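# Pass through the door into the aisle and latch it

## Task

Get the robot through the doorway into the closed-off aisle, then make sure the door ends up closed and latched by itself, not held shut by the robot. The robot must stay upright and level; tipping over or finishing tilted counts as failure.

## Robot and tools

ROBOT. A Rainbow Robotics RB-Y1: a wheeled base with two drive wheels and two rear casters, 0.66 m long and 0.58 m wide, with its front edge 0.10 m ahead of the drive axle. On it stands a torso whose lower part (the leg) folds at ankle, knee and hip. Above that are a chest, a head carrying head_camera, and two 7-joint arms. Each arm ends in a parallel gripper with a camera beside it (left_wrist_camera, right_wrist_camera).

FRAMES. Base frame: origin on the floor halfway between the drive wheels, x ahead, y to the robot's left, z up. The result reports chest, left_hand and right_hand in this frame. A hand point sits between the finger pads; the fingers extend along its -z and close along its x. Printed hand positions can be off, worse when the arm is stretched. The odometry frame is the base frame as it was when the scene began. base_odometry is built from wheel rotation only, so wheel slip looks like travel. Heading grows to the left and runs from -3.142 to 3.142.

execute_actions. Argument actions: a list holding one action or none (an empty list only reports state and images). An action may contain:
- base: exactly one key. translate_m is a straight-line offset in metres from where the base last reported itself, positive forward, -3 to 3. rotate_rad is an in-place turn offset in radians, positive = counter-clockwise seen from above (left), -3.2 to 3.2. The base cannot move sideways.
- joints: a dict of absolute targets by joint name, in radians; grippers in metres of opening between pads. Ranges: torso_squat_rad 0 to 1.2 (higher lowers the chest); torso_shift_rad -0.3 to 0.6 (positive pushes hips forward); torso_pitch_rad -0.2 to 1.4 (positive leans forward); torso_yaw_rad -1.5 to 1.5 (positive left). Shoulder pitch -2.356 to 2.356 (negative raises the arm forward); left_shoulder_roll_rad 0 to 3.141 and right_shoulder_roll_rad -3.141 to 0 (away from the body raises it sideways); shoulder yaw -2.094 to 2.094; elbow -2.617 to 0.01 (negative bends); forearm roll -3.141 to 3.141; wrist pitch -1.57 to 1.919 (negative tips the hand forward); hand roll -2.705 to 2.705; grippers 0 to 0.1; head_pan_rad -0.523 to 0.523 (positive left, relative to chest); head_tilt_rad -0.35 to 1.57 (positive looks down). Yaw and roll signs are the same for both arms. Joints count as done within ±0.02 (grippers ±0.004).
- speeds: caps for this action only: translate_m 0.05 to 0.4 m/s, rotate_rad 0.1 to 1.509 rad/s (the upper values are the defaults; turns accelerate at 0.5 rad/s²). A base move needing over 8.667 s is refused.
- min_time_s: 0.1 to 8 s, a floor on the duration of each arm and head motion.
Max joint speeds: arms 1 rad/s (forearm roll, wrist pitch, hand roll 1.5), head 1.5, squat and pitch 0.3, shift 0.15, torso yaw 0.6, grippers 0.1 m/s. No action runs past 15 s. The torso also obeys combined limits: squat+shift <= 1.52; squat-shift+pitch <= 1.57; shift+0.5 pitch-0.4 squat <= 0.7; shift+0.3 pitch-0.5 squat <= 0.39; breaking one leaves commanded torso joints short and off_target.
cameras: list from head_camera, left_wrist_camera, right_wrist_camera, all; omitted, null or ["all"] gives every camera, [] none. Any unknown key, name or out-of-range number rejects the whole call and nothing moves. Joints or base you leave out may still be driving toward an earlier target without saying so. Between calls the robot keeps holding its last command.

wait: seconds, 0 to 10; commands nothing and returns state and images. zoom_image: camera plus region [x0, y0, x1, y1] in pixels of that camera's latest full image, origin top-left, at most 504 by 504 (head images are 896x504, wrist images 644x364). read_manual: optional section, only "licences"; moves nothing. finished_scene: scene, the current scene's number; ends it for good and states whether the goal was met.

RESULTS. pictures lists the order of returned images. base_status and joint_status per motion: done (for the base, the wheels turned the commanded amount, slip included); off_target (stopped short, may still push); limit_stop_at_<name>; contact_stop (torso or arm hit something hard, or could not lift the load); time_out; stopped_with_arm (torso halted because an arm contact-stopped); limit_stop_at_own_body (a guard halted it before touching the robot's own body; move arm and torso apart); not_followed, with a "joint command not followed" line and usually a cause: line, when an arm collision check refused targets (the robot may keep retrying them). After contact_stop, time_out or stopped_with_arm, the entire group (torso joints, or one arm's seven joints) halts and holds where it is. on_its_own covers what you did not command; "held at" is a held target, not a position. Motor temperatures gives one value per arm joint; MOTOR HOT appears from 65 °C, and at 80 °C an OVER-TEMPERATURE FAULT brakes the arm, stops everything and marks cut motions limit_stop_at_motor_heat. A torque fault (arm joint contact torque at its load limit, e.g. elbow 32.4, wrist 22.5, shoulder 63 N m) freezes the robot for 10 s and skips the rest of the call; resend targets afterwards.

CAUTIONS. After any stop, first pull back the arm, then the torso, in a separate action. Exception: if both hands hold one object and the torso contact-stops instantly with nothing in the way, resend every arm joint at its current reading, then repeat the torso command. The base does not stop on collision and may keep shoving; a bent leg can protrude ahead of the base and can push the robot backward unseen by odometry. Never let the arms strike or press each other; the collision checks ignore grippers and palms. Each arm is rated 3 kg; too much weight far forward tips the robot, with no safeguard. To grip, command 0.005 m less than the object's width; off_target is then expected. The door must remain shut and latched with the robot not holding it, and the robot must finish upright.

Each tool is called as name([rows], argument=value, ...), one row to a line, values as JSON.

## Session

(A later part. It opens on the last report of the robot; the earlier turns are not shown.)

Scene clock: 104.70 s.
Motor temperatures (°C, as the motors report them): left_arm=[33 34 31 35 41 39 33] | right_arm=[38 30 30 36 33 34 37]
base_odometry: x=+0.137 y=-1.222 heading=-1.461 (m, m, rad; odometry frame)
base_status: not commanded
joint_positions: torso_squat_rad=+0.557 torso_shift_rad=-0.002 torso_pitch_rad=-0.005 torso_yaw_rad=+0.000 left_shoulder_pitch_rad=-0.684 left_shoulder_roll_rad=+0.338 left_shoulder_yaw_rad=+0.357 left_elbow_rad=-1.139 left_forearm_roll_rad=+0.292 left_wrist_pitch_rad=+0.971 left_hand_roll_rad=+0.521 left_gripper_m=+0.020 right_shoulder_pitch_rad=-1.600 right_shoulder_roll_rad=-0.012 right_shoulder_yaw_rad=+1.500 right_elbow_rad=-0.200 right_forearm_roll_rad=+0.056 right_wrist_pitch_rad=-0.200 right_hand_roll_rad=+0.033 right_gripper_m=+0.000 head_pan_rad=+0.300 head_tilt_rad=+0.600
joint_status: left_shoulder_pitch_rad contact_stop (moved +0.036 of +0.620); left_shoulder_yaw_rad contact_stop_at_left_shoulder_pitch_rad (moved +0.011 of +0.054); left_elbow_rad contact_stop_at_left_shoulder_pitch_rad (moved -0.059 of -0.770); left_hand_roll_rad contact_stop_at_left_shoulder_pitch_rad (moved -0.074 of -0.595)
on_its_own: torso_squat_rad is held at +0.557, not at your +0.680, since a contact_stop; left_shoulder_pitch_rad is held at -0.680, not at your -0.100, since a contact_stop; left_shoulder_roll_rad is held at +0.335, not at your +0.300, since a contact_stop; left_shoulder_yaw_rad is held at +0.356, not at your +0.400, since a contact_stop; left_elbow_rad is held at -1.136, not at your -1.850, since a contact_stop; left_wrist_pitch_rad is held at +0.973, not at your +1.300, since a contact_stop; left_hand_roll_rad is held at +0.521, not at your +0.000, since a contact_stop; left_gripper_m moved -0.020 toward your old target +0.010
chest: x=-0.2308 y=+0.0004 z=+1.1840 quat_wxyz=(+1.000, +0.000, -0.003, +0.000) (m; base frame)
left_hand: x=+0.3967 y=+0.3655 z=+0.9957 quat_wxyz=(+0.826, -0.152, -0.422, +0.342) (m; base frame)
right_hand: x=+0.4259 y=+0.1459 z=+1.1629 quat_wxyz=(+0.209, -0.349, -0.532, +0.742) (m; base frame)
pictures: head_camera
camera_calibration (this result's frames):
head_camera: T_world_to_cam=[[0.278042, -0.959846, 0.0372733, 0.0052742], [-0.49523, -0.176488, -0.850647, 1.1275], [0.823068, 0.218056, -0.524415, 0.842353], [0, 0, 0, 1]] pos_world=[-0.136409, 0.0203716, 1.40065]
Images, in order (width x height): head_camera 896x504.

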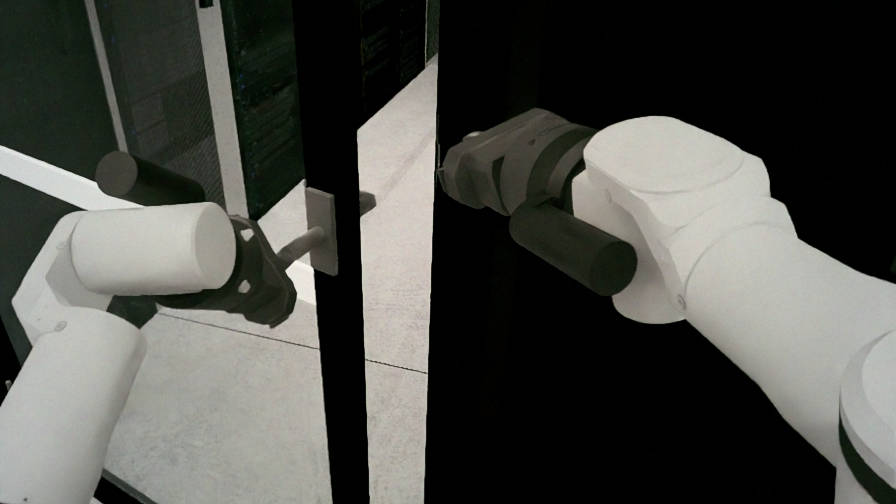

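execute_actions([
  {"base":{"translate_m":-0.2},"speeds":{"translate_m":0.08},"joints":{"left_shoulder_yaw_rad":0.6,"left_hand_roll_rad":0.0},"min_time_s":2.8},
], cameras=[])

execute_actions([
  {"base":{"translate_m":0.2},"speeds":{"translate_m":0.07},"joints":{"left_shoulder_pitch_rad":0.0,"left_elbow_rad":-2.0,"left_shoulder_yaw_rad":0.35},"min_time_s":3.3},
], cameras=["head_camera"])

Scene clock: 110.53 s.
Motor temperatures (°C, as the motors report them): left_arm=[33 34 31 35 41 40 33] | right_arm=[38 31 30 36 33 34 37]
base_odometry: x=+0.115 y=-1.024 heading=-1.460 (m, m, rad; odometry frame)
base_status: done
joint_positions: torso_squat_rad=+0.557 torso_shift_rad=-0.002 torso_pitch_rad=-0.006 torso_yaw_rad=+0.000 left_shoulder_pitch_rad=-0.687 left_shoulder_roll_rad=+0.342 left_shoulder_yaw_rad=+0.602 left_elbow_rad=-1.142 left_forearm_roll_rad=+0.292 left_wrist_pitch_rad=+0.969 left_hand_roll_rad=+0.000 left_gripper_m=+0.028 right_shoulder_pitch_rad=-1.600 right_shoulder_roll_rad=-0.012 right_shoulder_yaw_rad=+1.500 right_elbow_rad=-0.200 right_forearm_roll_rad=+0.056 right_wrist_pitch_rad=-0.200 right_hand_roll_rad=+0.033 right_gripper_m=+0.000 head_pan_rad=+0.300 head_tilt_rad=+0.600
joint_status: all done
on_its_own: torso_squat_rad is held at +0.557, not at your +0.680, since a contact_stop; left_shoulder_pitch_rad is held at -0.680, not at your -0.100, since a contact_stop; left_shoulder_roll_rad is held at +0.335, not at your +0.300, since a contact_stop; left_elbow_rad is held at -1.136, not at your -1.850, since a contact_stop; left_wrist_pitch_rad is held at +0.973, not at your +1.300, since a contact_stop
chest: x=-0.2310 y=+0.0006 z=+1.1840 quat_wxyz=(+1.000, +0.000, -0.003, +0.000) (m; base frame)
left_hand: x=+0.3818 y=+0.4382 z=+1.0113 quat_wxyz=(+0.850, -0.069, -0.470, +0.229) (m; base frame)
right_hand: x=+0.4257 y=+0.1461 z=+1.1631 quat_wxyz=(+0.209, -0.350, -0.532, +0.742) (m; base frame)
pictures: none
No camera images: the call's "cameras" was empty. Leave "cameras" out to get every camera's image.

Scene clock: 114.13 s.
Motor temperatures (°C, as the motors report them): left_arm=[33 34 31 35 40 40 33] | right_arm=[38 31 30 36 33 34 37]
base_odometry: x=+0.137 y=-1.223 heading=-1.459 (m, m, rad; odometry frame)
base_status: done
joint_positions: torso_squat_rad=+0.557 torso_shift_rad=-0.002 torso_pitch_rad=-0.005 torso_yaw_rad=-0.001 left_shoulder_pitch_rad=-0.680 left_shoulder_roll_rad=+0.346 left_shoulder_yaw_rad=+0.590 left_elbow_rad=-1.162 left_forearm_roll_rad=+0.292 left_wrist_pitch_rad=+0.966 left_hand_roll_rad=+0.000 left_gripper_m=+0.010 right_shoulder_pitch_rad=-1.600 right_shoulder_roll_rad=-0.012 right_shoulder_yaw_rad=+1.500 right_elbow_rad=-0.200 right_forearm_roll_rad=+0.056 right_wrist_pitch_rad=-0.200 right_hand_roll_rad=+0.033 right_gripper_m=+0.000 head_pan_rad=+0.300 head_tilt_rad=+0.600
joint_status: left_shoulder_pitch_rad contact_stop (moved +0.008 of +0.687); left_shoulder_yaw_rad contact_stop_at_left_shoulder_pitch_rad (moved -0.013 of -0.252); left_elbow_rad contact_stop_at_left_shoulder_pitch_rad (moved -0.020 of -0.858)
on_its_own: torso_squat_rad is held at +0.557, not at your +0.680, since a contact_stop; left_shoulder_pitch_rad is held at -0.679, not at your +0.000, since a contact_stop; left_shoulder_roll_rad is held at +0.346, not at your +0.300, since a contact_stop; left_shoulder_yaw_rad is held at +0.590, not at your +0.350, since a contact_stop; left_elbow_rad is held at -1.162, not at your -2.000, since a contact_stop; left_wrist_pitch_rad is held at +0.966, not at your +1.300, since a contact_stop; left_gripper_m moved -0.018 to your old target +0.010
chest: x=-0.2309 y=+0.0003 z=+1.1840 quat_wxyz=(+1.000, +0.000, -0.003, +0.000) (m; base frame)
left_hand: x=+0.3819 y=+0.4391 z=+1.0170 quat_wxyz=(+0.848, -0.062, -0.477, +0.223) (m; base frame)
right_hand: x=+0.4258 y=+0.1457 z=+1.1628 quat_wxyz=(+0.209, -0.349, -0.532, +0.742) (m; base frame)
pictures: head_camera
camera_calibration (this result's frames):
head_camera: T_world_to_cam=[[0.277917, -0.959885, 0.03718, 0.00526561], [-0.495353, -0.176367, -0.8506, 1.12735], [0.823036, 0.217979, -0.524498, 0.842517], [0, 0, 0, 1]] pos_world=[-0.136446, 0.020232, 1.40063]
Images, in order (width x height): head_camera 896x504.

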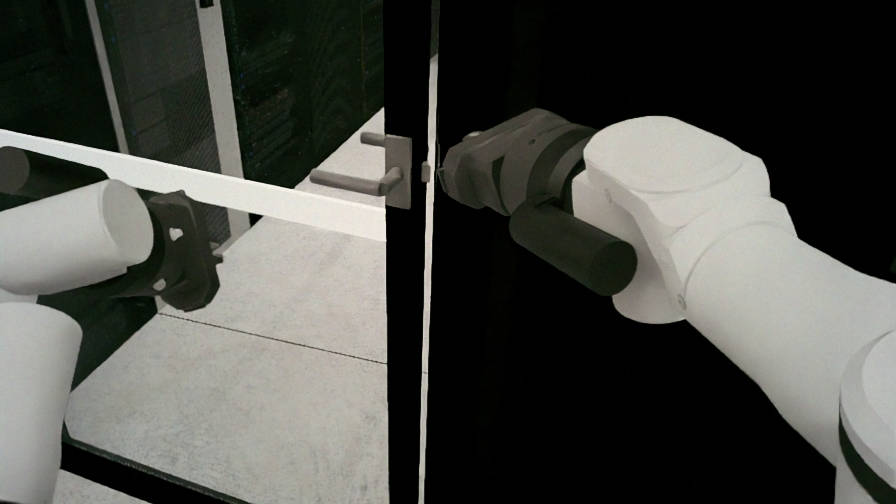

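execute_actions([
  {"joints":{"torso_yaw_rad":0.4,"torso_squat_rad":0.45,"head_pan_rad":0,"left_shoulder_pitch_rad":0,"left_shoulder_roll_rad":0.5,"left_shoulder_yaw_rad":-0.4,"left_elbow_rad":-1.75,"left_wrist_pitch_rad":0,"left_forearm_roll_rad":0.45,"left_gripper_m":0.1,"right_shoulder_pitch_rad":0,"right_shoulder_yaw_rad":0}},
], cameras=["head_camera"])

Scene clock: 118.70 s.
Motor temperatures (°C, as the motors report them): left_arm=[33 34 31 36 40 40 33] | right_arm=[38 31 30 36 33 34 37]
base_odometry: x=+0.137 y=-1.223 heading=-1.459 (m, m, rad; odometry frame)
base_status: not commanded
joint_positions: torso_squat_rad=+0.450 torso_shift_rad=-0.002 torso_pitch_rad=-0.005 torso_yaw_rad=+0.400 left_shoulder_pitch_rad=+0.000 left_shoulder_roll_rad=+0.500 left_shoulder_yaw_rad=-0.400 left_elbow_rad=-1.750 left_forearm_roll_rad=+0.450 left_wrist_pitch_rad=+0.000 left_hand_roll_rad=+0.000 left_gripper_m=+0.100 right_shoulder_pitch_rad=+0.000 right_shoulder_roll_rad=-0.012 right_shoulder_yaw_rad=+0.000 right_elbow_rad=-0.200 right_forearm_roll_rad=+0.056 right_wrist_pitch_rad=-0.200 right_hand_roll_rad=+0.033 right_gripper_m=+0.000 head_pan_rad=+0.000 head_tilt_rad=+0.600
joint_status: all done
chest: x=-0.2309 y=+0.0004 z=+1.2202 quat_wxyz=(+0.980, -0.001, -0.002, +0.199) (m; base frame)
left_hand: x=+0.1492 y=+0.3226 z=+1.0129 quat_wxyz=(+0.715, -0.010, -0.699, -0.015) (m; base frame)
right_hand: x=-0.0095 y=-0.1540 z=+0.5561 quat_wxyz=(+0.950, +0.029, -0.198, +0.239) (m; base frame)
pictures: head_camera
camera_calibration (this result's frames):
head_camera: T_world_to_cam=[[0.372952, -0.927085, 0.0376937, 0.0318146], [-0.475223, -0.225751, -0.850411, 1.16326], [0.796913, 0.29925, -0.524767, 0.855235], [0, 0, 0, 1]] pos_world=[-0.140604, 0.0361739, 1.43685]
Images, in order (width x height): head_camera 896x504.

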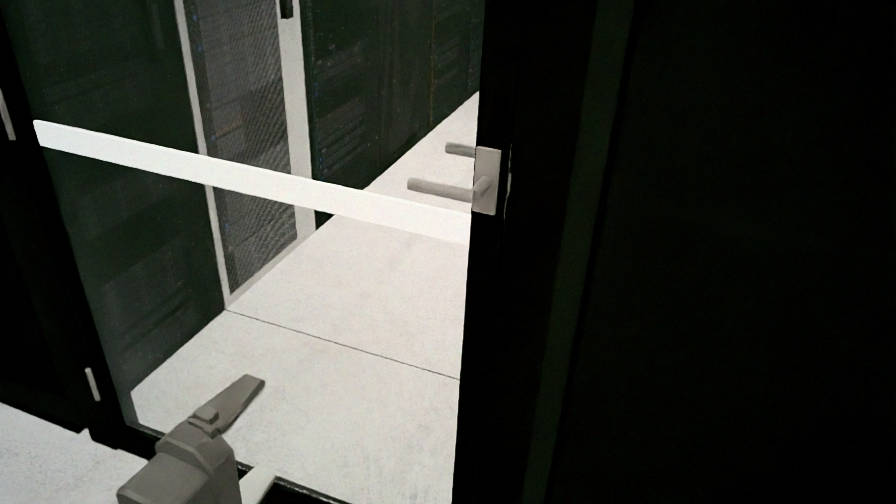

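Lever x≈0.645.

execute_actions([
  {"base":{"translate_m":0.495},"joints":{"head_tilt_rad":0.9,"head_pan_rad":0.2}},
], cameras=[])

execute_actions([
  {"joints":{"left_gripper_m":0.01}},
], cameras=["left_wrist_camera"])

execute_actions([
  {"joints":{"left_elbow_rad":-1.7,"left_shoulder_yaw_rad":-0.45,"left_hand_roll_rad":0.75},"min_time_s":2.5},
], cameras=[])

execute_actions([
  {"base":{"translate_m":-0.3},"speeds":{"translate_m":0.08},"joints":{"left_shoulder_yaw_rad":-0.36},"min_time_s":4},
], cameras=[])

execute_actions([
  {"joints":{"right_shoulder_pitch_rad":-1.6,"right_shoulder_roll_rad":-0.5,"right_shoulder_yaw_rad":1.5,"right_elbow_rad":-0.8,"right_wrist_pitch_rad":-0.5}},
], cameras=["head_camera"])

Scene clock: 124.03 s.
Motor temperatures (°C, as the motors report them): left_arm=[33 34 31 36 40 39 33] | right_arm=[38 31 30 36 33 34 37]
base_odometry: x=+0.192 y=-1.714 heading=-1.459 (m, m, rad; odometry frame)
base_status: done
joint_positions: torso_squat_rad=+0.450 torso_shift_rad=-0.002 torso_pitch_rad=-0.005 torso_yaw_rad=+0.400 left_shoulder_pitch_rad=+0.000 left_shoulder_roll_rad=+0.500 left_shoulder_yaw_rad=-0.400 left_elbow_rad=-1.750 left_forearm_roll_rad=+0.450 left_wrist_pitch_rad=+0.000 left_hand_roll_rad=+0.000 left_gripper_m=+0.100 right_shoulder_pitch_rad=+0.000 right_shoulder_roll_rad=-0.012 right_shoulder_yaw_rad=+0.000 right_elbow_rad=-0.200 right_forearm_roll_rad=+0.056 right_wrist_pitch_rad=-0.200 right_hand_roll_rad=+0.033 right_gripper_m=+0.000 head_pan_rad=+0.200 head_tilt_rad=+0.900
joint_status: all done
chest: x=-0.2309 y=+0.0004 z=+1.2202 quat_wxyz=(+0.980, -0.001, -0.002, +0.199) (m; base frame)
left_hand: x=+0.1493 y=+0.3226 z=+1.0129 quat_wxyz=(+0.715, -0.010, -0.699, -0.015) (m; base frame)
right_hand: x=-0.0092 y=-0.1539 z=+0.5561 quat_wxyz=(+0.950, +0.029, -0.198, +0.239) (m; base frame)
pictures: none
No camera images: the call's "cameras" was empty. Leave "cameras" out to get every camera's image.

Scene clock: 125.40 s.
Motor temperatures (°C, as the motors report them): left_arm=[33 34 31 36 40 39 33] | right_arm=[38 31 30 36 33 34 37]
base_odometry: x=+0.192 y=-1.714 heading=-1.458 (m, m, rad; odometry frame)
base_status: not commanded
joint_positions: torso_squat_rad=+0.450 torso_shift_rad=-0.003 torso_pitch_rad=-0.006 torso_yaw_rad=+0.400 left_shoulder_pitch_rad=-0.006 left_shoulder_roll_rad=+0.500 left_shoulder_yaw_rad=-0.395 left_elbow_rad=-1.755 left_forearm_roll_rad=+0.450 left_wrist_pitch_rad=-0.004 left_hand_roll_rad=+0.001 left_gripper_m=+0.023 right_shoulder_pitch_rad=+0.000 right_shoulder_roll_rad=-0.012 right_shoulder_yaw_rad=+0.000 right_elbow_rad=-0.200 right_forearm_roll_rad=+0.056 right_wrist_pitch_rad=-0.200 right_hand_roll_rad=+0.033 right_gripper_m=+0.000 head_pan_rad=+0.200 head_tilt_rad=+0.900
joint_status: left_gripper_m off_target (ended at +0.023, target +0.010)
chest: x=-0.2317 y=+0.0002 z=+1.2202 quat_wxyz=(+0.980, -0.001, -0.003, +0.199) (m; base frame)
left_hand: x=+0.1506 y=+0.3233 z=+1.0205 quat_wxyz=(+0.709, -0.009, -0.705, -0.016) (m; base frame)
right_hand: x=-0.0090 y=-0.1536 z=+0.5563 quat_wxyz=(+0.950, +0.029, -0.199, +0.239) (m; base frame)
pictures: left_wrist_camera
camera_calibration (this result's frames):
left_wrist_camera: T_world_to_cam=[[-0.00519877, 0.0192177, 0.999802, -1.02515], [-0.664025, -0.747631, 0.0109178, 0.36147], [0.747692, -0.663837, 0.0166478, 0.172717], [0, 0, 0, 1]] pos_world=[0.105556, 0.404603, 1.01813]
Images, in order (width x height): left_wrist_camera 644x364.

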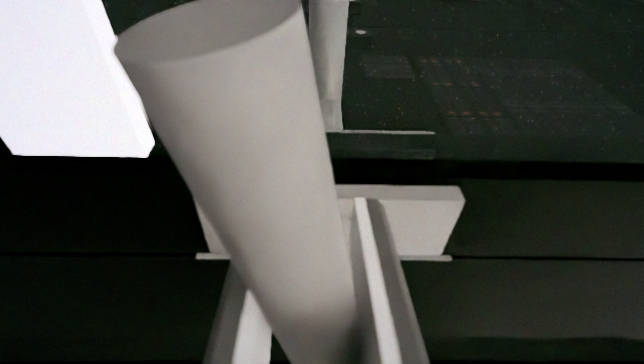

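Scene clock: 126.10 s.
Motor temperatures (°C, as the motors report them): left_arm=[33 34 31 36 40 39 33] | right_arm=[38 31 30 36 33 34 37]
base_odometry: x=+0.192 y=-1.714 heading=-1.458 (m, m, rad; odometry frame)
base_status: not commanded
joint_positions: torso_squat_rad=+0.450 torso_shift_rad=-0.003 torso_pitch_rad=-0.006 torso_yaw_rad=+0.400 left_shoulder_pitch_rad=-0.011 left_shoulder_roll_rad=+0.500 left_shoulder_yaw_rad=-0.390 left_elbow_rad=-1.762 left_forearm_roll_rad=+0.450 left_wrist_pitch_rad=-0.008 left_hand_roll_rad=+0.002 left_gripper_m=+0.019 right_shoulder_pitch_rad=+0.000 right_shoulder_roll_rad=-0.012 right_shoulder_yaw_rad=+0.000 right_elbow_rad=-0.200 right_forearm_roll_rad=+0.056 right_wrist_pitch_rad=-0.200 right_hand_roll_rad=+0.033 right_gripper_m=+0.000 head_pan_rad=+0.200 head_tilt_rad=+0.900
joint_status: left_shoulder_yaw_rad contact_stop (moved +0.005 of -0.055); left_elbow_rad contact_stop (moved -0.006 of +0.055); left_hand_roll_rad contact_stop_at_left_shoulder_yaw_rad (moved +0.002 of +0.749)
on_its_own: left_shoulder_yaw_rad is held at -0.392, not at your -0.450, since a contact_stop; left_elbow_rad is held at -1.759, not at your -1.700, since a contact_stop; left_hand_roll_rad is held at +0.002, not at your +0.750, since a contact_stop; left_gripper_m moved -0.004 toward your old target +0.010
chest: x=-0.2316 y=+0.0002 z=+1.2202 quat_wxyz=(+0.980, -0.001, -0.003, +0.199) (m; base frame)
left_hand: x=+0.1524 y=+0.3238 z=+1.0277 quat_wxyz=(+0.703, -0.009, -0.711, -0.016) (m; base frame)
right_hand: x=-0.0091 y=-0.1537 z=+0.5563 quat_wxyz=(+0.950, +0.029, -0.199, +0.239) (m; base frame)
pictures: none
No camera images: the call's "cameras" was empty. Leave "cameras" out to get every camera's image.

not run: a stop came earlier in this reply.

not run: a stop came earlier in this reply.

Near the pivot; roll only.

execute_actions([
  {"joints":{"left_hand_roll_rad":0.75},"min_time_s":2},
], cameras=[])

execute_actions([
  {"base":{"translate_m":-0.3},"speeds":{"translate_m":0.08},"joints":{"left_shoulder_yaw_rad":-0.3},"min_time_s":4},
], cameras=[])

execute_actions([
  {"joints":{"right_shoulder_pitch_rad":-1.6,"right_shoulder_roll_rad":-0.5,"right_shoulder_yaw_rad":1.5,"right_elbow_rad":-0.8,"right_wrist_pitch_rad":-0.5}},
], cameras=["head_camera"])

Scene clock: 130.50 s.
Motor temperatures (°C, as the motors report them): left_arm=[33 34 31 36 40 39 33] | right_arm=[38 31 30 36 33 34 37]
base_odometry: x=+0.192 y=-1.714 heading=-1.458 (m, m, rad; odometry frame)
base_status: not commanded
joint_positions: torso_squat_rad=+0.450 torso_shift_rad=-0.002 torso_pitch_rad=-0.005 torso_yaw_rad=+0.400 left_shoulder_pitch_rad=-0.006 left_shoulder_roll_rad=+0.500 left_shoulder_yaw_rad=-0.393 left_elbow_rad=-1.755 left_forearm_roll_rad=+0.450 left_wrist_pitch_rad=-0.004 left_hand_roll_rad=+0.749 left_gripper_m=+0.028 right_shoulder_pitch_rad=+0.000 right_shoulder_roll_rad=-0.012 right_shoulder_yaw_rad=+0.000 right_elbow_rad=-0.200 right_forearm_roll_rad=+0.056 right_wrist_pitch_rad=-0.200 right_hand_roll_rad=+0.033 right_gripper_m=+0.000 head_pan_rad=+0.200 head_tilt_rad=+0.900
joint_status: all done
on_its_own: left_shoulder_yaw_rad is held at -0.392, not at your -0.450, since a contact_stop; left_elbow_rad is held at -1.759, not at your -1.700, since a contact_stop
chest: x=-0.2306 y=+0.0005 z=+1.2202 quat_wxyz=(+0.980, -0.001, -0.002, +0.199) (m; base frame)
left_hand: x=+0.1515 y=+0.3241 z=+1.0202 quat_wxyz=(+0.665, -0.266, -0.653, +0.245) (m; base frame)
right_hand: x=-0.0093 y=-0.1540 z=+0.5561 quat_wxyz=(+0.950, +0.029, -0.198, +0.239) (m; base frame)
pictures: none
No camera images: the call's "cameras" was empty. Leave "cameras" out to get every camera's image.

Scene clock: 134.97 s.
Motor temperatures (°C, as the motors report them): left_arm=[33 34 31 36 40 39 33] | right_arm=[38 31 30 35 33 34 37]
base_odometry: x=+0.158 y=-1.416 heading=-1.457 (m, m, rad; odometry frame)
base_status: done
joint_positions: torso_squat_rad=+0.450 torso_shift_rad=-0.002 torso_pitch_rad=-0.005 torso_yaw_rad=+0.400 left_shoulder_pitch_rad=-0.009 left_shoulder_roll_rad=+0.500 left_shoulder_yaw_rad=-0.300 left_elbow_rad=-1.759 left_forearm_roll_rad=+0.450 left_wrist_pitch_rad=-0.006 left_hand_roll_rad=+0.750 left_gripper_m=+0.010 right_shoulder_pitch_rad=+0.000 right_shoulder_roll_rad=-0.012 right_shoulder_yaw_rad=+0.000 right_elbow_rad=-0.200 right_forearm_roll_rad=+0.056 right_wrist_pitch_rad=-0.200 right_hand_roll_rad=+0.033 right_gripper_m=+0.000 head_pan_rad=+0.200 head_tilt_rad=+0.900
joint_status: all done
on_its_own: left_elbow_rad is held at -1.759, not at your -1.700, since a contact_stop; left_gripper_m moved -0.018 to your old target +0.010
chest: x=-0.2310 y=+0.0005 z=+1.2202 quat_wxyz=(+0.980, -0.001, -0.002, +0.199) (m; base frame)
left_hand: x=+0.1516 y=+0.3658 z=+1.0455 quat_wxyz=(+0.641, -0.240, -0.681, +0.259) (m; base frame)
right_hand: x=-0.0093 y=-0.1539 z=+0.5561 quat_wxyz=(+0.950, +0.029, -0.199, +0.239) (m; base frame)
pictures: none
No camera images: the call's "cameras" was empty. Leave "cameras" out to get every camera's image.

Scene clock: 137.20 s.
Motor temperatures (°C, as the motors report them): left_arm=[33 34 31 36 40 39 33] | right_arm=[38 31 30 35 33 34 37]
base_odometry: x=+0.158 y=-1.416 heading=-1.457 (m, m, rad; odometry frame)
base_status: not commanded
joint_positions: torso_squat_rad=+0.450 torso_shift_rad=-0.002 torso_pitch_rad=-0.005 torso_yaw_rad=+0.400 left_shoulder_pitch_rad=-0.009 left_shoulder_roll_rad=+0.500 left_shoulder_yaw_rad=-0.300 left_elbow_rad=-1.759 left_forearm_roll_rad=+0.450 left_wrist_pitch_rad=-0.006 left_hand_roll_rad=+0.750 left_gripper_m=+0.010 right_shoulder_pitch_rad=-1.601 right_shoulder_roll_rad=-0.500 right_shoulder_yaw_rad=+1.499 right_elbow_rad=-0.800 right_forearm_roll_rad=+0.056 right_wrist_pitch_rad=-0.500 right_hand_roll_rad=+0.033 right_gripper_m=+0.000 head_pan_rad=+0.200 head_tilt_rad=+0.900
joint_status: all done
on_its_own: left_elbow_rad is held at -1.759, not at your -1.700, since a contact_stop
chest: x=-0.2310 y=+0.0004 z=+1.2202 quat_wxyz=(+0.980, -0.001, -0.002, +0.199) (m; base frame)
left_hand: x=+0.1516 y=+0.3658 z=+1.0456 quat_wxyz=(+0.641, -0.240, -0.682, +0.259) (m; base frame)
right_hand: x=+0.2756 y=+0.3266 z=+1.2288 quat_wxyz=(-0.080, -0.084, -0.602, +0.790) (m; base frame)
pictures: head_camera
camera_calibration (this result's frames):
head_camera: T_world_to_cam=[[0.558811, -0.828218, 0.0422517, 0.0638628], [-0.609244, -0.444565, -0.656645, 0.861653], [0.562629, 0.341199, -0.753015, 1.12948], [0, 0, 0, 1]] pos_world=[-0.146207, 0.0505765, 1.41362]
Images, in order (width x height): head_camera 896x504.

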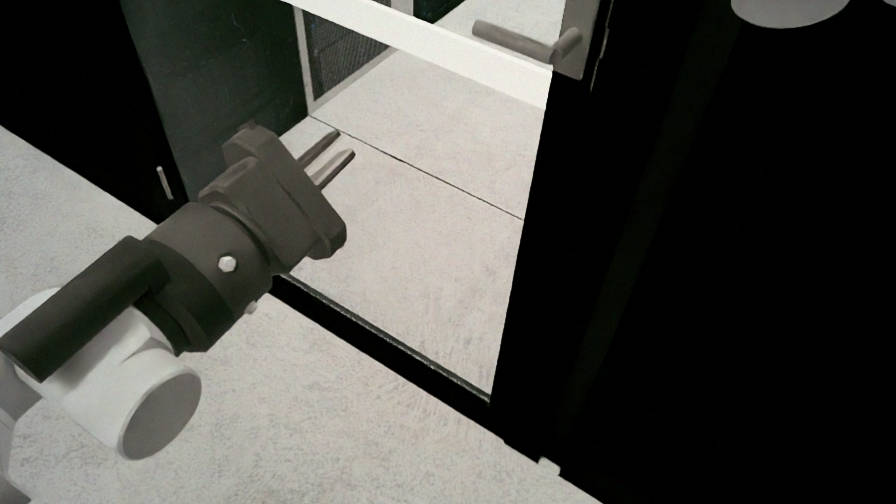

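execute_actions([
  {"joints":{"torso_squat_rad":0.2,"left_shoulder_yaw_rad":-0.25,"left_elbow_rad":-2.0,"left_wrist_pitch_rad":0.85,"left_hand_roll_rad":0,"left_gripper_m":0.1,"right_shoulder_pitch_rad":0,"right_shoulder_yaw_rad":0,"right_elbow_rad":-0.2,"right_wrist_pitch_rad":0}},
], cameras=[])

execute_actions([
  {"base":{"translate_m":0.3}},
])

Scene clock: 142.27 s.
Motor temperatures (°C, as the motors report them): left_arm=[33 34 31 36 40 39 33] | right_arm=[38 31 30 35 33 34 37]
base_odometry: x=+0.158 y=-1.416 heading=-1.457 (m, m, rad; odometry frame)
base_status: not commanded
joint_positions: torso_squat_rad=+0.200 torso_shift_rad=-0.002 torso_pitch_rad=-0.005 torso_yaw_rad=+0.400 left_shoulder_pitch_rad=-0.009 left_shoulder_roll_rad=+0.500 left_shoulder_yaw_rad=-0.250 left_elbow_rad=-2.000 left_forearm_roll_rad=+0.450 left_wrist_pitch_rad=+0.850 left_hand_roll_rad=+0.000 left_gripper_m=+0.100 right_shoulder_pitch_rad=+0.000 right_shoulder_roll_rad=-0.500 right_shoulder_yaw_rad=+0.000 right_elbow_rad=-0.200 right_forearm_roll_rad=+0.056 right_wrist_pitch_rad=+0.000 right_hand_roll_rad=+0.033 right_gripper_m=+0.000 head_pan_rad=+0.200 head_tilt_rad=+0.900
joint_status: all done
chest: x=-0.2310 y=+0.0004 z=+1.2760 quat_wxyz=(+0.980, -0.001, -0.002, +0.199) (m; base frame)
left_hand: x=+0.1129 y=+0.3431 z=+1.0271 quat_wxyz=(+0.878, +0.020, -0.477, -0.018) (m; base frame)
right_hand: x=+0.0887 y=-0.5002 z=+0.6920 quat_wxyz=(+0.929, -0.229, -0.136, +0.257) (m; base frame)
pictures: none
No camera images: the call's "cameras" was empty. Leave "cameras" out to get every camera's image.

Scene clock: 144.43 s.
Motor temperatures (°C, as the motors report them): left_arm=[33 34 31 36 40 39 33] | right_arm=[38 31 30 35 33 34 37]
base_odometry: x=+0.192 y=-1.714 heading=-1.456 (m, m, rad; odometry frame)
base_status: done
joint_positions: torso_squat_rad=+0.200 torso_shift_rad=-0.002 torso_pitch_rad=-0.005 torso_yaw_rad=+0.400 left_shoulder_pitch_rad=-0.010 left_shoulder_roll_rad=+0.500 left_shoulder_yaw_rad=-0.250 left_elbow_rad=-2.000 left_forearm_roll_rad=+0.450 left_wrist_pitch_rad=+0.850 left_hand_roll_rad=+0.000 left_gripper_m=+0.100 right_shoulder_pitch_rad=+0.000 right_shoulder_roll_rad=-0.500 right_shoulder_yaw_rad=+0.000 right_elbow_rad=-0.200 right_forearm_roll_rad=+0.056 right_wrist_pitch_rad=+0.000 right_hand_roll_rad=+0.033 right_gripper_m=+0.000 head_pan_rad=+0.200 head_tilt_rad=+0.900
joint_status: not commanded
chest: x=-0.2310 y=+0.0004 z=+1.2760 quat_wxyz=(+0.980, -0.001, -0.002, +0.199) (m; base frame)
left_hand: x=+0.1130 y=+0.3431 z=+1.0271 quat_wxyz=(+0.878, +0.020, -0.477, -0.018) (m; base frame)
right_hand: x=+0.0890 y=-0.5000 z=+0.6920 quat_wxyz=(+0.929, -0.229, -0.136, +0.257) (m; base frame)
pictures: head_camera, left_wrist_camera, right_wrist_camera
camera_calibration (this result's frames):
head_camera: T_world_to_cam=[[0.558802, -0.828231, 0.042108, 0.0616839], [-0.609415, -0.444546, -0.6565, 0.898047], [0.562453, 0.341192, -0.75315, 1.17157], [0, 0, 0, 1]] pos_world=[-0.146138, 0.0505806, 1.46934]
left_wrist_camera: T_world_to_cam=[[0.535228, -0.0219836, 0.844421, -0.91964], [-0.536319, -0.781163, 0.319604, 0.0313002], [0.652605, -0.62394, -0.429891, 0.669575], [0, 0, 0, 1]] pos_world=[0.072036, 0.422008, 1.0544]
right_wrist_camera: T_world_to_cam=[[-0.815671, -0.555838, -0.16039, -0.0963481], [-0.577926, 0.795419, 0.182511, 0.348328], [0.0261313, 0.241562, -0.970033, 0.872576], [0, 0, 0, 1]] pos_world=[0.099918, -0.541403, 0.767401]
Images, in order (width x height): head_camera 896x504, left_wrist_camera 644x364, right_wrist_camera 644x364.

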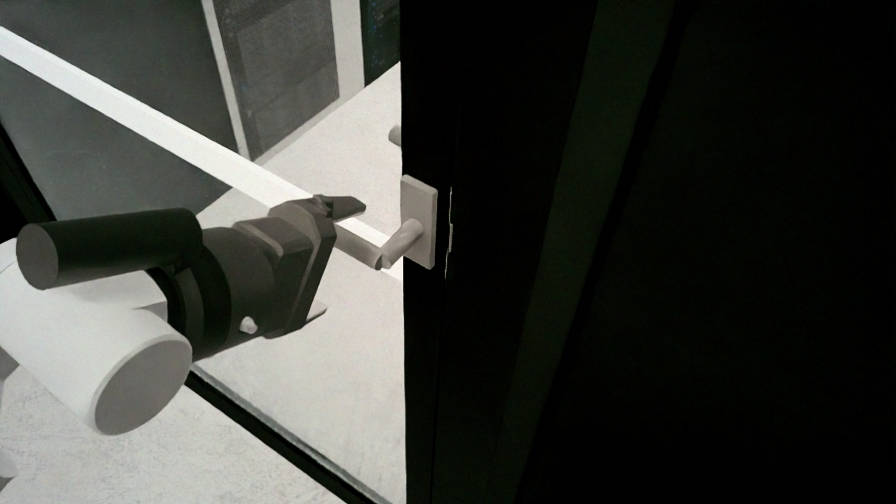

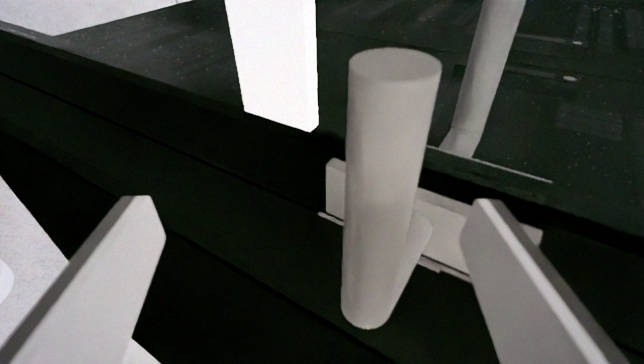

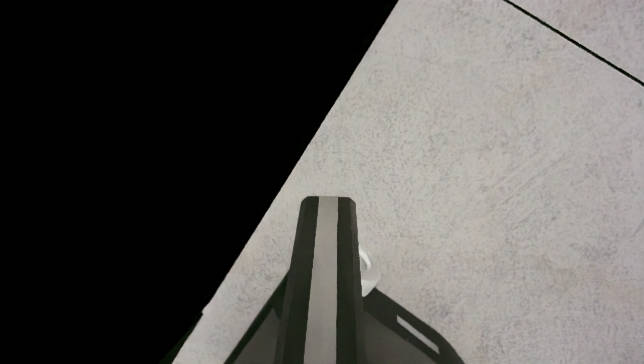

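execute_actions([
  {"base":{"translate_m":0.045}},
], cameras=[])

execute_actions([
  {"joints":{"left_gripper_m":0.01}},
], cameras=["left_wrist_camera"])

execute_actions([
  {"joints":{"left_elbow_rad":-1.9,"left_forearm_roll_rad":0.7,"left_hand_roll_rad":0.7},"min_time_s":2.5},
], cameras=["head_camera"])

execute_actions([
  {"base":{"translate_m":-0.1},"speeds":{"translate_m":0.07}},
], cameras=[])

execute_actions([
  {"base":{"translate_m":-0.22},"speeds":{"translate_m":0.08},"joints":{"left_shoulder_yaw_rad":-0.12,"left_hand_roll_rad":0.2},"min_time_s":3},
], cameras=[])

execute_actions([
  {"joints":{"right_shoulder_pitch_rad":-1.6,"right_shoulder_roll_rad":-0.3,"right_shoulder_yaw_rad":1.5,"right_elbow_rad":-0.5,"right_wrist_pitch_rad":-0.4,"head_tilt_rad":0.5}},
], cameras=["head_camera"])

Scene clock: 149.10 s.
Motor temperatures (°C, as the motors report them): left_arm=[33 34 31 36 40 39 33] | right_arm=[38 31 30 35 33 34 37]
base_odometry: x=+0.198 y=-1.759 heading=-1.455 (m, m, rad; odometry frame)
base_status: done
joint_positions: torso_squat_rad=+0.200 torso_shift_rad=-0.002 torso_pitch_rad=-0.005 torso_yaw_rad=+0.400 left_shoulder_pitch_rad=-0.010 left_shoulder_roll_rad=+0.500 left_shoulder_yaw_rad=-0.250 left_elbow_rad=-2.000 left_forearm_roll_rad=+0.450 left_wrist_pitch_rad=+0.850 left_hand_roll_rad=+0.000 left_gripper_m=+0.100 right_shoulder_pitch_rad=+0.000 right_shoulder_roll_rad=-0.500 right_shoulder_yaw_rad=+0.000 right_elbow_rad=-0.200 right_forearm_roll_rad=+0.056 right_wrist_pitch_rad=+0.000 right_hand_roll_rad=+0.033 right_gripper_m=+0.000 head_pan_rad=+0.200 head_tilt_rad=+0.900
joint_status: not commanded
chest: x=-0.2311 y=+0.0004 z=+1.2760 quat_wxyz=(+0.980, -0.001, -0.002, +0.199) (m; base frame)
left_hand: x=+0.1129 y=+0.3431 z=+1.0271 quat_wxyz=(+0.878, +0.020, -0.477, -0.018) (m; base frame)
right_hand: x=+0.0890 y=-0.5001 z=+0.6920 quat_wxyz=(+0.929, -0.229, -0.136, +0.257) (m; base frame)
pictures: none
No camera images: the call's "cameras" was empty. Leave "cameras" out to get every camera's image.

Scene clock: 150.47 s.
Motor temperatures (°C, as the motors report them): left_arm=[33 34 31 36 40 39 33] | right_arm=[38 31 30 35 33 34 37]
base_odometry: x=+0.198 y=-1.759 heading=-1.455 (m, m, rad; odometry frame)
base_status: not commanded
joint_positions: torso_squat_rad=+0.200 torso_shift_rad=-0.002 torso_pitch_rad=-0.005 torso_yaw_rad=+0.400 left_shoulder_pitch_rad=-0.005 left_shoulder_roll_rad=+0.500 left_shoulder_yaw_rad=-0.251 left_elbow_rad=-1.997 left_forearm_roll_rad=+0.451 left_wrist_pitch_rad=+0.852 left_hand_roll_rad=+0.000 left_gripper_m=+0.020 right_shoulder_pitch_rad=+0.000 right_shoulder_roll_rad=-0.500 right_shoulder_yaw_rad=+0.000 right_elbow_rad=-0.200 right_forearm_roll_rad=+0.056 right_wrist_pitch_rad=+0.000 right_hand_roll_rad=+0.033 right_gripper_m=+0.000 head_pan_rad=+0.200 head_tilt_rad=+0.900
joint_status: left_gripper_m off_target (ended at +0.020, target +0.010)
chest: x=-0.2311 y=+0.0006 z=+1.2760 quat_wxyz=(+0.980, -0.001, -0.002, +0.199) (m; base frame)
left_hand: x=+0.1109 y=+0.3434 z=+1.0235 quat_wxyz=(+0.881, +0.019, -0.473, -0.017) (m; base frame)
right_hand: x=+0.0891 y=-0.5000 z=+0.6922 quat_wxyz=(+0.929, -0.229, -0.136, +0.257) (m; base frame)
pictures: left_wrist_camera
camera_calibration (this result's frames):
left_wrist_camera: T_world_to_cam=[[0.542324, -0.0187745, 0.83996, -0.912817], [-0.532116, -0.781353, 0.326098, 0.0244704], [0.650183, -0.623807, -0.433736, 0.673729], [0, 0, 0, 1]] pos_world=[0.070016, 0.42226, 1.05097]
Images, in order (width x height): left_wrist_camera 644x364.

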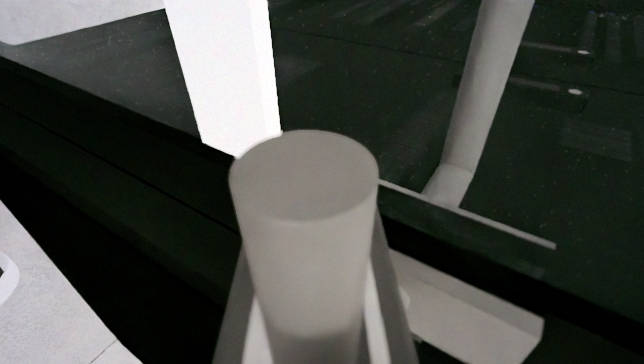

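Scene clock: 153.27 s.
Motor temperatures (°C, as the motors report them): left_arm=[33 34 31 36 40 39 33] | right_arm=[38 31 30 35 33 34 37]
base_odometry: x=+0.198 y=-1.759 heading=-1.455 (m, m, rad; odometry frame)
base_status: not commanded
joint_positions: torso_squat_rad=+0.200 torso_shift_rad=-0.002 torso_pitch_rad=-0.005 torso_yaw_rad=+0.400 left_shoulder_pitch_rad=-0.013 left_shoulder_roll_rad=+0.501 left_shoulder_yaw_rad=-0.247 left_elbow_rad=-1.901 left_forearm_roll_rad=+0.699 left_wrist_pitch_rad=+0.848 left_hand_roll_rad=+0.700 left_gripper_m=+0.022 right_shoulder_pitch_rad=+0.000 right_shoulder_roll_rad=-0.500 right_shoulder_yaw_rad=+0.000 right_elbow_rad=-0.200 right_forearm_roll_rad=+0.056 right_wrist_pitch_rad=+0.000 right_hand_roll_rad=+0.033 right_gripper_m=+0.000 head_pan_rad=+0.200 head_tilt_rad=+0.900
joint_status: all done
chest: x=-0.2309 y=+0.0006 z=+1.2760 quat_wxyz=(+0.980, -0.001, -0.002, +0.199) (m; base frame)
left_hand: x=+0.1050 y=+0.3212 z=+0.9940 quat_wxyz=(+0.826, -0.238, -0.381, +0.340) (m; base frame)
right_hand: x=+0.0891 y=-0.5000 z=+0.6921 quat_wxyz=(+0.929, -0.229, -0.136, +0.257) (m; base frame)
pictures: head_camera
camera_calibration (this result's frames):
head_camera: T_world_to_cam=[[0.558835, -0.828204, 0.0422115, 0.0616605], [-0.609437, -0.444676, -0.656392, 0.898063], [0.562397, 0.34109, -0.753238, 1.17154], [0, 0, 0, 1]] pos_world=[-0.146014, 0.0508151, 1.46933]
Images, in order (width x height): head_camera 896x504.

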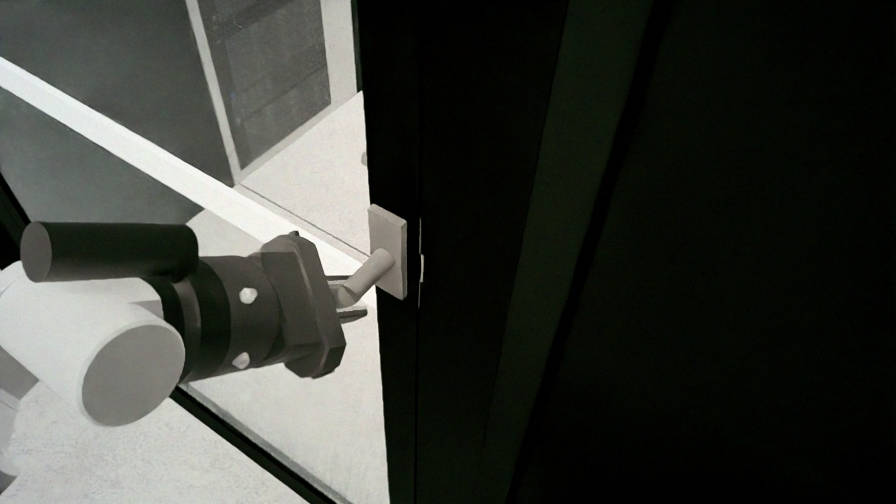

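Scene clock: 155.23 s.
Motor temperatures (°C, as the motors report them): left_arm=[33 34 31 36 40 39 33] | right_arm=[38 31 30 35 33 34 37]
base_odometry: x=+0.186 y=-1.660 heading=-1.457 (m, m, rad; odometry frame)
base_status: done
joint_positions: torso_squat_rad=+0.200 torso_shift_rad=-0.002 torso_pitch_rad=-0.005 torso_yaw_rad=+0.400 left_shoulder_pitch_rad=-0.014 left_shoulder_roll_rad=+0.503 left_shoulder_yaw_rad=-0.242 left_elbow_rad=-1.899 left_forearm_roll_rad=+0.697 left_wrist_pitch_rad=+0.848 left_hand_roll_rad=+0.700 left_gripper_m=+0.023 right_shoulder_pitch_rad=+0.000 right_shoulder_roll_rad=-0.500 right_shoulder_yaw_rad=+0.000 right_elbow_rad=-0.200 right_forearm_roll_rad=+0.056 right_wrist_pitch_rad=+0.000 right_hand_roll_rad=+0.033 right_gripper_m=+0.000 head_pan_rad=+0.200 head_tilt_rad=+0.900
joint_status: not commanded
chest: x=-0.2309 y=+0.0010 z=+1.2760 quat_wxyz=(+0.980, -0.001, -0.002, +0.199) (m; base frame)
left_hand: x=+0.1050 y=+0.3254 z=+0.9946 quat_wxyz=(+0.825, -0.236, -0.383, +0.342) (m; base frame)
right_hand: x=+0.0892 y=-0.4997 z=+0.6923 quat_wxyz=(+0.929, -0.230, -0.136, +0.257) (m; base frame)
pictures: none
No camera images: the call's "cameras" was empty. Leave "cameras" out to get every camera's image.

Scene clock: 158.73 s.
Motor temperatures (°C, as the motors report them): left_arm=[33 34 31 36 40 39 33] | right_arm=[38 31 30 35 33 34 37]
base_odometry: x=+0.161 y=-1.441 heading=-1.456 (m, m, rad; odometry frame)
base_status: done
joint_positions: torso_squat_rad=+0.200 torso_shift_rad=-0.002 torso_pitch_rad=-0.005 torso_yaw_rad=+0.400 left_shoulder_pitch_rad=-0.012 left_shoulder_roll_rad=+0.501 left_shoulder_yaw_rad=-0.118 left_elbow_rad=-1.900 left_forearm_roll_rad=+0.699 left_wrist_pitch_rad=+0.849 left_hand_roll_rad=+0.200 left_gripper_m=+0.020 right_shoulder_pitch_rad=+0.000 right_shoulder_roll_rad=-0.500 right_shoulder_yaw_rad=+0.000 right_elbow_rad=-0.200 right_forearm_roll_rad=+0.056 right_wrist_pitch_rad=+0.000 right_hand_roll_rad=+0.033 right_gripper_m=+0.000 head_pan_rad=+0.200 head_tilt_rad=+0.900
joint_status: all done
chest: x=-0.2307 y=+0.0008 z=+1.2760 quat_wxyz=(+0.980, -0.001, -0.002, +0.199) (m; base frame)
left_hand: x=+0.1079 y=+0.3778 z=+1.0204 quat_wxyz=(+0.865, -0.106, -0.461, +0.168) (m; base frame)
right_hand: x=+0.0891 y=-0.5000 z=+0.6921 quat_wxyz=(+0.929, -0.229, -0.136, +0.257) (m; base frame)
pictures: none
No camera images: the call's "cameras" was empty. Leave "cameras" out to get every camera's image.

Scene clock: 161.13 s.
Motor temperatures (°C, as the motors report them): left_arm=[33 34 31 36 40 39 33] | right_arm=[38 31 30 35 33 34 37]
base_odometry: x=+0.161 y=-1.441 heading=-1.456 (m, m, rad; odometry frame)
base_status: not commanded
joint_positions: torso_squat_rad=+0.200 torso_shift_rad=-0.002 torso_pitch_rad=-0.005 torso_yaw_rad=+0.400 left_shoulder_pitch_rad=-0.013 left_shoulder_roll_rad=+0.500 left_shoulder_yaw_rad=-0.118 left_elbow_rad=-1.901 left_forearm_roll_rad=+0.699 left_wrist_pitch_rad=+0.849 left_hand_roll_rad=+0.200 left_gripper_m=+0.020 right_shoulder_pitch_rad=-1.601 right_shoulder_roll_rad=-0.300 right_shoulder_yaw_rad=+1.499 right_elbow_rad=-0.500 right_forearm_roll_rad=+0.056 right_wrist_pitch_rad=-0.400 right_hand_roll_rad=+0.033 right_gripper_m=+0.000 head_pan_rad=+0.200 head_tilt_rad=+0.500
joint_status: all done
chest: x=-0.2308 y=+0.0005 z=+1.2760 quat_wxyz=(+0.980, -0.001, -0.002, +0.199) (m; base frame)
left_hand: x=+0.1085 y=+0.3769 z=+1.0215 quat_wxyz=(+0.865, -0.106, -0.461, +0.167) (m; base frame)
right_hand: x=+0.3179 y=+0.3523 z=+1.2765 quat_wxyz=(-0.013, -0.159, -0.600, +0.784) (m; base frame)
pictures: head_camera
camera_calibration (this result's frames):
head_camera: T_world_to_cam=[[0.546731, -0.836511, 0.0365357, 0.0673891], [-0.34891, -0.267274, -0.898235, 1.30848], [0.761148, 0.478346, -0.437994, 0.74698], [0, 0, 0, 1]] pos_world=[-0.148863, 0.048781, 1.50004]
Images, in order (width x height): head_camera 896x504.

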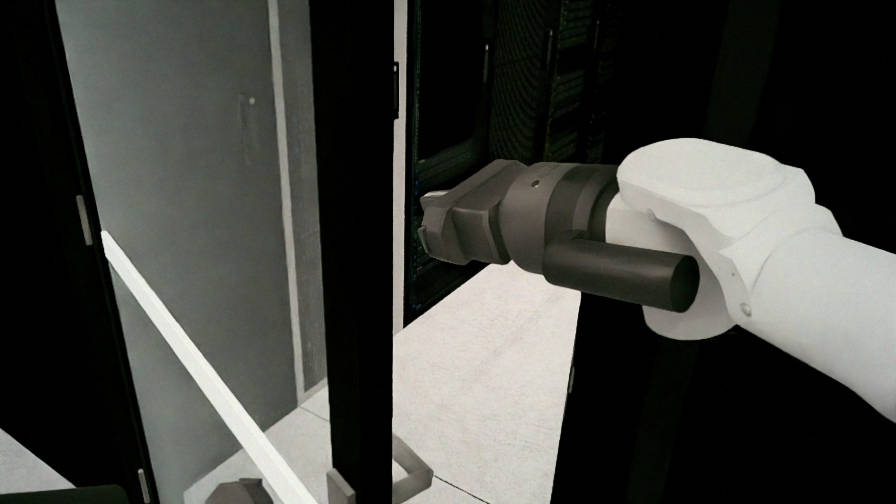

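execute_actions([
  {"joints":{"left_gripper_m":0.1,"right_shoulder_roll_rad":-0.15,"right_elbow_rad":-0.3}},
], cameras=[])

execute_actions([
  {"joints":{"left_shoulder_pitch_rad":0.5}},
], cameras=[])

execute_actions([
  {"joints":{"left_shoulder_pitch_rad":0.2,"left_shoulder_roll_rad":0.05,"left_elbow_rad":-0.3,"left_wrist_pitch_rad":0,"left_forearm_roll_rad":0}},
], cameras=[])

execute_actions([
  {"base":{"rotate_rad":0.75},"speeds":{"rotate_rad":0.3}},
], cameras=[])

execute_actions([
  {"joints":{"torso_yaw_rad":0.1},"base":{"rotate_rad":0.35}},
], cameras=[])

execute_actions([
  {"joints":{"torso_yaw_rad":-0.2},"base":{"rotate_rad":0.4}},
], cameras=["head_camera"])

Scene clock: 168.10 s.
Motor temperatures (°C, as the motors report them): left_arm=[33 34 31 36 40 39 33] | right_arm=[38 31 30 35 33 34 37]
base_odometry: x=+0.161 y=-1.441 heading=-1.456 (m, m, rad; odometry frame)
base_status: not commanded
joint_positions: torso_squat_rad=+0.200 torso_shift_rad=-0.002 torso_pitch_rad=-0.005 torso_yaw_rad=+0.400 left_shoulder_pitch_rad=-0.010 left_shoulder_roll_rad=+0.499 left_shoulder_yaw_rad=-0.120 left_elbow_rad=-1.900 left_forearm_roll_rad=+0.700 left_wrist_pitch_rad=+0.850 left_hand_roll_rad=+0.200 left_gripper_m=+0.100 right_shoulder_pitch_rad=-1.600 right_shoulder_roll_rad=-0.153 right_shoulder_yaw_rad=+1.500 right_elbow_rad=-0.298 right_forearm_roll_rad=+0.056 right_wrist_pitch_rad=-0.399 right_hand_roll_rad=+0.033 right_gripper_m=+0.000 head_pan_rad=+0.200 head_tilt_rad=+0.500
joint_status: all done
chest: x=-0.2306 y=+0.0003 z=+1.2760 quat_wxyz=(+0.980, -0.001, -0.002, +0.199) (m; base frame)
left_hand: x=+0.1074 y=+0.3758 z=+1.0193 quat_wxyz=(+0.866, -0.107, -0.459, +0.168) (m; base frame)
right_hand: x=+0.3178 y=+0.3692 z=+1.2639 quat_wxyz=(+0.008, -0.177, -0.596, +0.783) (m; base frame)
pictures: none
No camera images: the call's "cameras" was empty. Leave "cameras" out to get every camera's image.

Scene clock: 169.27 s.
Motor temperatures (°C, as the motors report them): left_arm=[33 34 31 36 40 39 33] | right_arm=[38 31 30 35 33 34 37]
base_odometry: x=+0.161 y=-1.441 heading=-1.456 (m, m, rad; odometry frame)
base_status: not commanded
joint_positions: torso_squat_rad=+0.200 torso_shift_rad=-0.002 torso_pitch_rad=-0.005 torso_yaw_rad=+0.400 left_shoulder_pitch_rad=+0.500 left_shoulder_roll_rad=+0.499 left_shoulder_yaw_rad=-0.120 left_elbow_rad=-1.900 left_forearm_roll_rad=+0.700 left_wrist_pitch_rad=+0.850 left_hand_roll_rad=+0.200 left_gripper_m=+0.100 right_shoulder_pitch_rad=-1.600 right_shoulder_roll_rad=-0.153 right_shoulder_yaw_rad=+1.500 right_elbow_rad=-0.298 right_forearm_roll_rad=+0.056 right_wrist_pitch_rad=-0.399 right_hand_roll_rad=+0.033 right_gripper_m=+0.000 head_pan_rad=+0.200 head_tilt_rad=+0.500
joint_status: all done
chest: x=-0.2306 y=+0.0003 z=+1.2760 quat_wxyz=(+0.980, -0.001, -0.002, +0.199) (m; base frame)
left_hand: x=-0.1117 y=+0.3506 z=+0.8466 quat_wxyz=(+0.914, -0.108, -0.249, +0.302) (m; base frame)
right_hand: x=+0.3179 y=+0.3691 z=+1.2638 quat_wxyz=(+0.008, -0.177, -0.596, +0.783) (m; base frame)
pictures: none
No camera images: the call's "cameras" was empty. Leave "cameras" out to get every camera's image.

Scene clock: 171.57 s.
Motor temperatures (°C, as the motors report them): left_arm=[33 34 31 36 40 39 33] | right_arm=[38 31 30 35 33 34 37]
base_odometry: x=+0.161 y=-1.441 heading=-1.456 (m, m, rad; odometry frame)
base_status: not commanded
joint_positions: torso_squat_rad=+0.200 torso_shift_rad=-0.002 torso_pitch_rad=-0.005 torso_yaw_rad=+0.400 left_shoulder_pitch_rad=+0.200 left_shoulder_roll_rad=+0.050 left_shoulder_yaw_rad=-0.120 left_elbow_rad=-0.300 left_forearm_roll_rad=+0.000 left_wrist_pitch_rad=+0.000 left_hand_roll_rad=+0.200 left_gripper_m=+0.100 right_shoulder_pitch_rad=-1.600 right_shoulder_roll_rad=-0.153 right_shoulder_yaw_rad=+1.500 right_elbow_rad=-0.298 right_forearm_roll_rad=+0.056 right_wrist_pitch_rad=-0.399 right_hand_roll_rad=+0.033 right_gripper_m=+0.000 head_pan_rad=+0.200 head_tilt_rad=+0.500
joint_status: all done
chest: x=-0.2306 y=+0.0003 z=+1.2760 quat_wxyz=(+0.980, -0.001, -0.002, +0.199) (m; base frame)
left_hand: x=-0.3231 y=+0.2255 z=+0.5919 quat_wxyz=(+0.962, +0.019, -0.054, +0.266) (m; base frame)
right_hand: x=+0.3180 y=+0.3691 z=+1.2638 quat_wxyz=(+0.008, -0.177, -0.596, +0.783) (m; base frame)
pictures: none
No camera images: the call's "cameras" was empty. Leave "cameras" out to get every camera's image.

Scene clock: 175.03 s.
Motor temperatures (°C, as the motors report them): left_arm=[33 34 31 36 40 39 33] | right_arm=[39 31 30 36 33 34 37]
base_odometry: x=+0.161 y=-1.441 heading=-0.707 (m, m, rad; odometry frame)
base_status: done
joint_positions: torso_squat_rad=+0.200 torso_shift_rad=-0.002 torso_pitch_rad=-0.005 torso_yaw_rad=+0.400 left_shoulder_pitch_rad=+0.200 left_shoulder_roll_rad=+0.050 left_shoulder_yaw_rad=-0.120 left_elbow_rad=-0.300 left_forearm_roll_rad=+0.000 left_wrist_pitch_rad=+0.000 left_hand_roll_rad=+0.200 left_gripper_m=+0.100 right_shoulder_pitch_rad=-1.599 right_shoulder_roll_rad=-0.153 right_shoulder_yaw_rad=+1.500 right_elbow_rad=-0.298 right_forearm_roll_rad=+0.056 right_wrist_pitch_rad=-0.399 right_hand_roll_rad=+0.033 right_gripper_m=+0.000 head_pan_rad=+0.200 head_tilt_rad=+0.500
joint_status: not commanded
chest: x=-0.2308 y=+0.0001 z=+1.2760 quat_wxyz=(+0.980, -0.001, -0.002, +0.198) (m; base frame)
left_hand: x=-0.3230 y=+0.2256 z=+0.5920 quat_wxyz=(+0.962, +0.019, -0.054, +0.266) (m; base frame)
right_hand: x=+0.3182 y=+0.3685 z=+1.2638 quat_wxyz=(+0.009, -0.178, -0.596, +0.783) (m; base frame)
pictures: none
No camera images: the call's "cameras" was empty. Leave "cameras" out to get every camera's image.

Scene clock: 177.07 s.
Motor temperatures (°C, as the motors report them): left_arm=[33 34 31 36 40 39 33] | right_arm=[39 31 30 36 33 34 37]
base_odometry: x=+0.161 y=-1.441 heading=-0.358 (m, m, rad; odometry frame)
base_status: done
joint_positions: torso_squat_rad=+0.200 torso_shift_rad=-0.002 torso_pitch_rad=-0.005 torso_yaw_rad=+0.100 left_shoulder_pitch_rad=+0.200 left_shoulder_roll_rad=+0.050 left_shoulder_yaw_rad=-0.120 left_elbow_rad=-0.300 left_forearm_roll_rad=+0.000 left_wrist_pitch_rad=+0.000 left_hand_roll_rad=+0.200 left_gripper_m=+0.100 right_shoulder_pitch_rad=-1.599 right_shoulder_roll_rad=-0.153 right_shoulder_yaw_rad=+1.500 right_elbow_rad=-0.298 right_forearm_roll_rad=+0.056 right_wrist_pitch_rad=-0.399 right_hand_roll_rad=+0.033 right_gripper_m=+0.000 head_pan_rad=+0.200 head_tilt_rad=+0.500
joint_status: all done
chest: x=-0.2309 y=+0.0000 z=+1.2760 quat_wxyz=(+0.999, +0.000, -0.002, +0.050) (m; base frame)
left_hand: x=-0.2520 y=+0.2437 z=+0.5923 quat_wxyz=(+0.991, +0.012, -0.057, +0.119) (m; base frame)
right_hand: x=+0.4025 y=+0.1897 z=+1.2645 quat_wxyz=(+0.126, -0.265, -0.564, +0.772) (m; base frame)
pictures: none
No camera images: the call's "cameras" was empty. Leave "cameras" out to get every camera's image.

Scene clock: 179.20 s.
Motor temperatures (°C, as the motors report them): left_arm=[33 34 31 36 40 39 33] | right_arm=[39 31 30 36 33 34 37]
base_odometry: x=+0.161 y=-1.441 heading=+0.041 (m, m, rad; odometry frame)
base_status: done
joint_positions: torso_squat_rad=+0.200 torso_shift_rad=-0.002 torso_pitch_rad=-0.005 torso_yaw_rad=-0.200 left_shoulder_pitch_rad=+0.200 left_shoulder_roll_rad=+0.050 left_shoulder_yaw_rad=-0.120 left_elbow_rad=-0.300 left_forearm_roll_rad=+0.000 left_wrist_pitch_rad=+0.000 left_hand_roll_rad=+0.200 left_gripper_m=+0.100 right_shoulder_pitch_rad=-1.599 right_shoulder_roll_rad=-0.153 right_shoulder_yaw_rad=+1.500 right_elbow_rad=-0.298 right_forearm_roll_rad=+0.056 right_wrist_pitch_rad=-0.399 right_hand_roll_rad=+0.033 right_gripper_m=+0.000 head_pan_rad=+0.200 head_tilt_rad=+0.500
joint_status: all done
chest: x=-0.2311 y=+0.0000 z=+1.2760 quat_wxyz=(+0.995, +0.000, -0.003, -0.100) (m; base frame)
left_hand: x=-0.1788 y=+0.2400 z=+0.5927 quat_wxyz=(+0.998, +0.004, -0.058, -0.031) (m; base frame)
right_hand: x=+0.4300 y=-0.0058 z=+1.2647 quat_wxyz=(+0.240, -0.346, -0.518, +0.745) (m; base frame)
pictures: head_camera
camera_calibration (this result's frames):
head_camera: T_world_to_cam=[[-0.0214287, -0.999215, 0.0333113, -0.0600675], [-0.437383, -0.0205918, -0.89904, 1.28882], [0.89902, -0.0338351, -0.436598, 0.777518], [0, 0, 0, 1]] pos_world=[-0.136582, -0.00717384, 1.50017]
Images, in order (width x height): head_camera 896x504.

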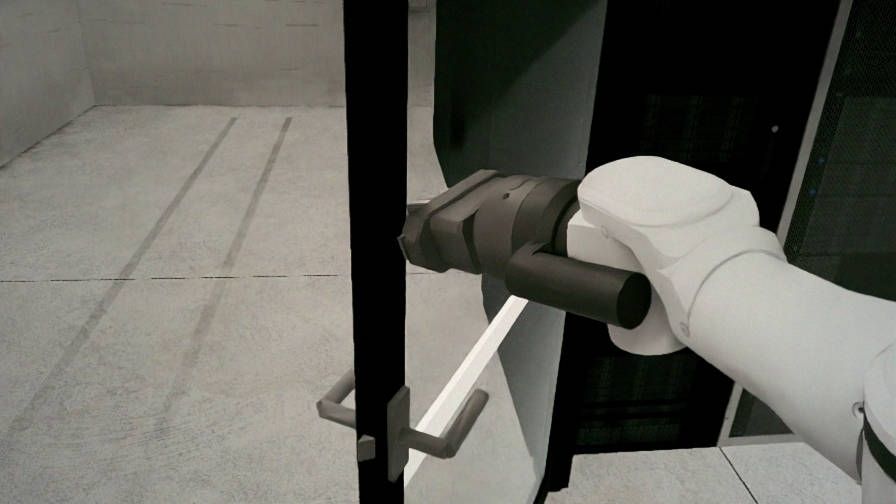

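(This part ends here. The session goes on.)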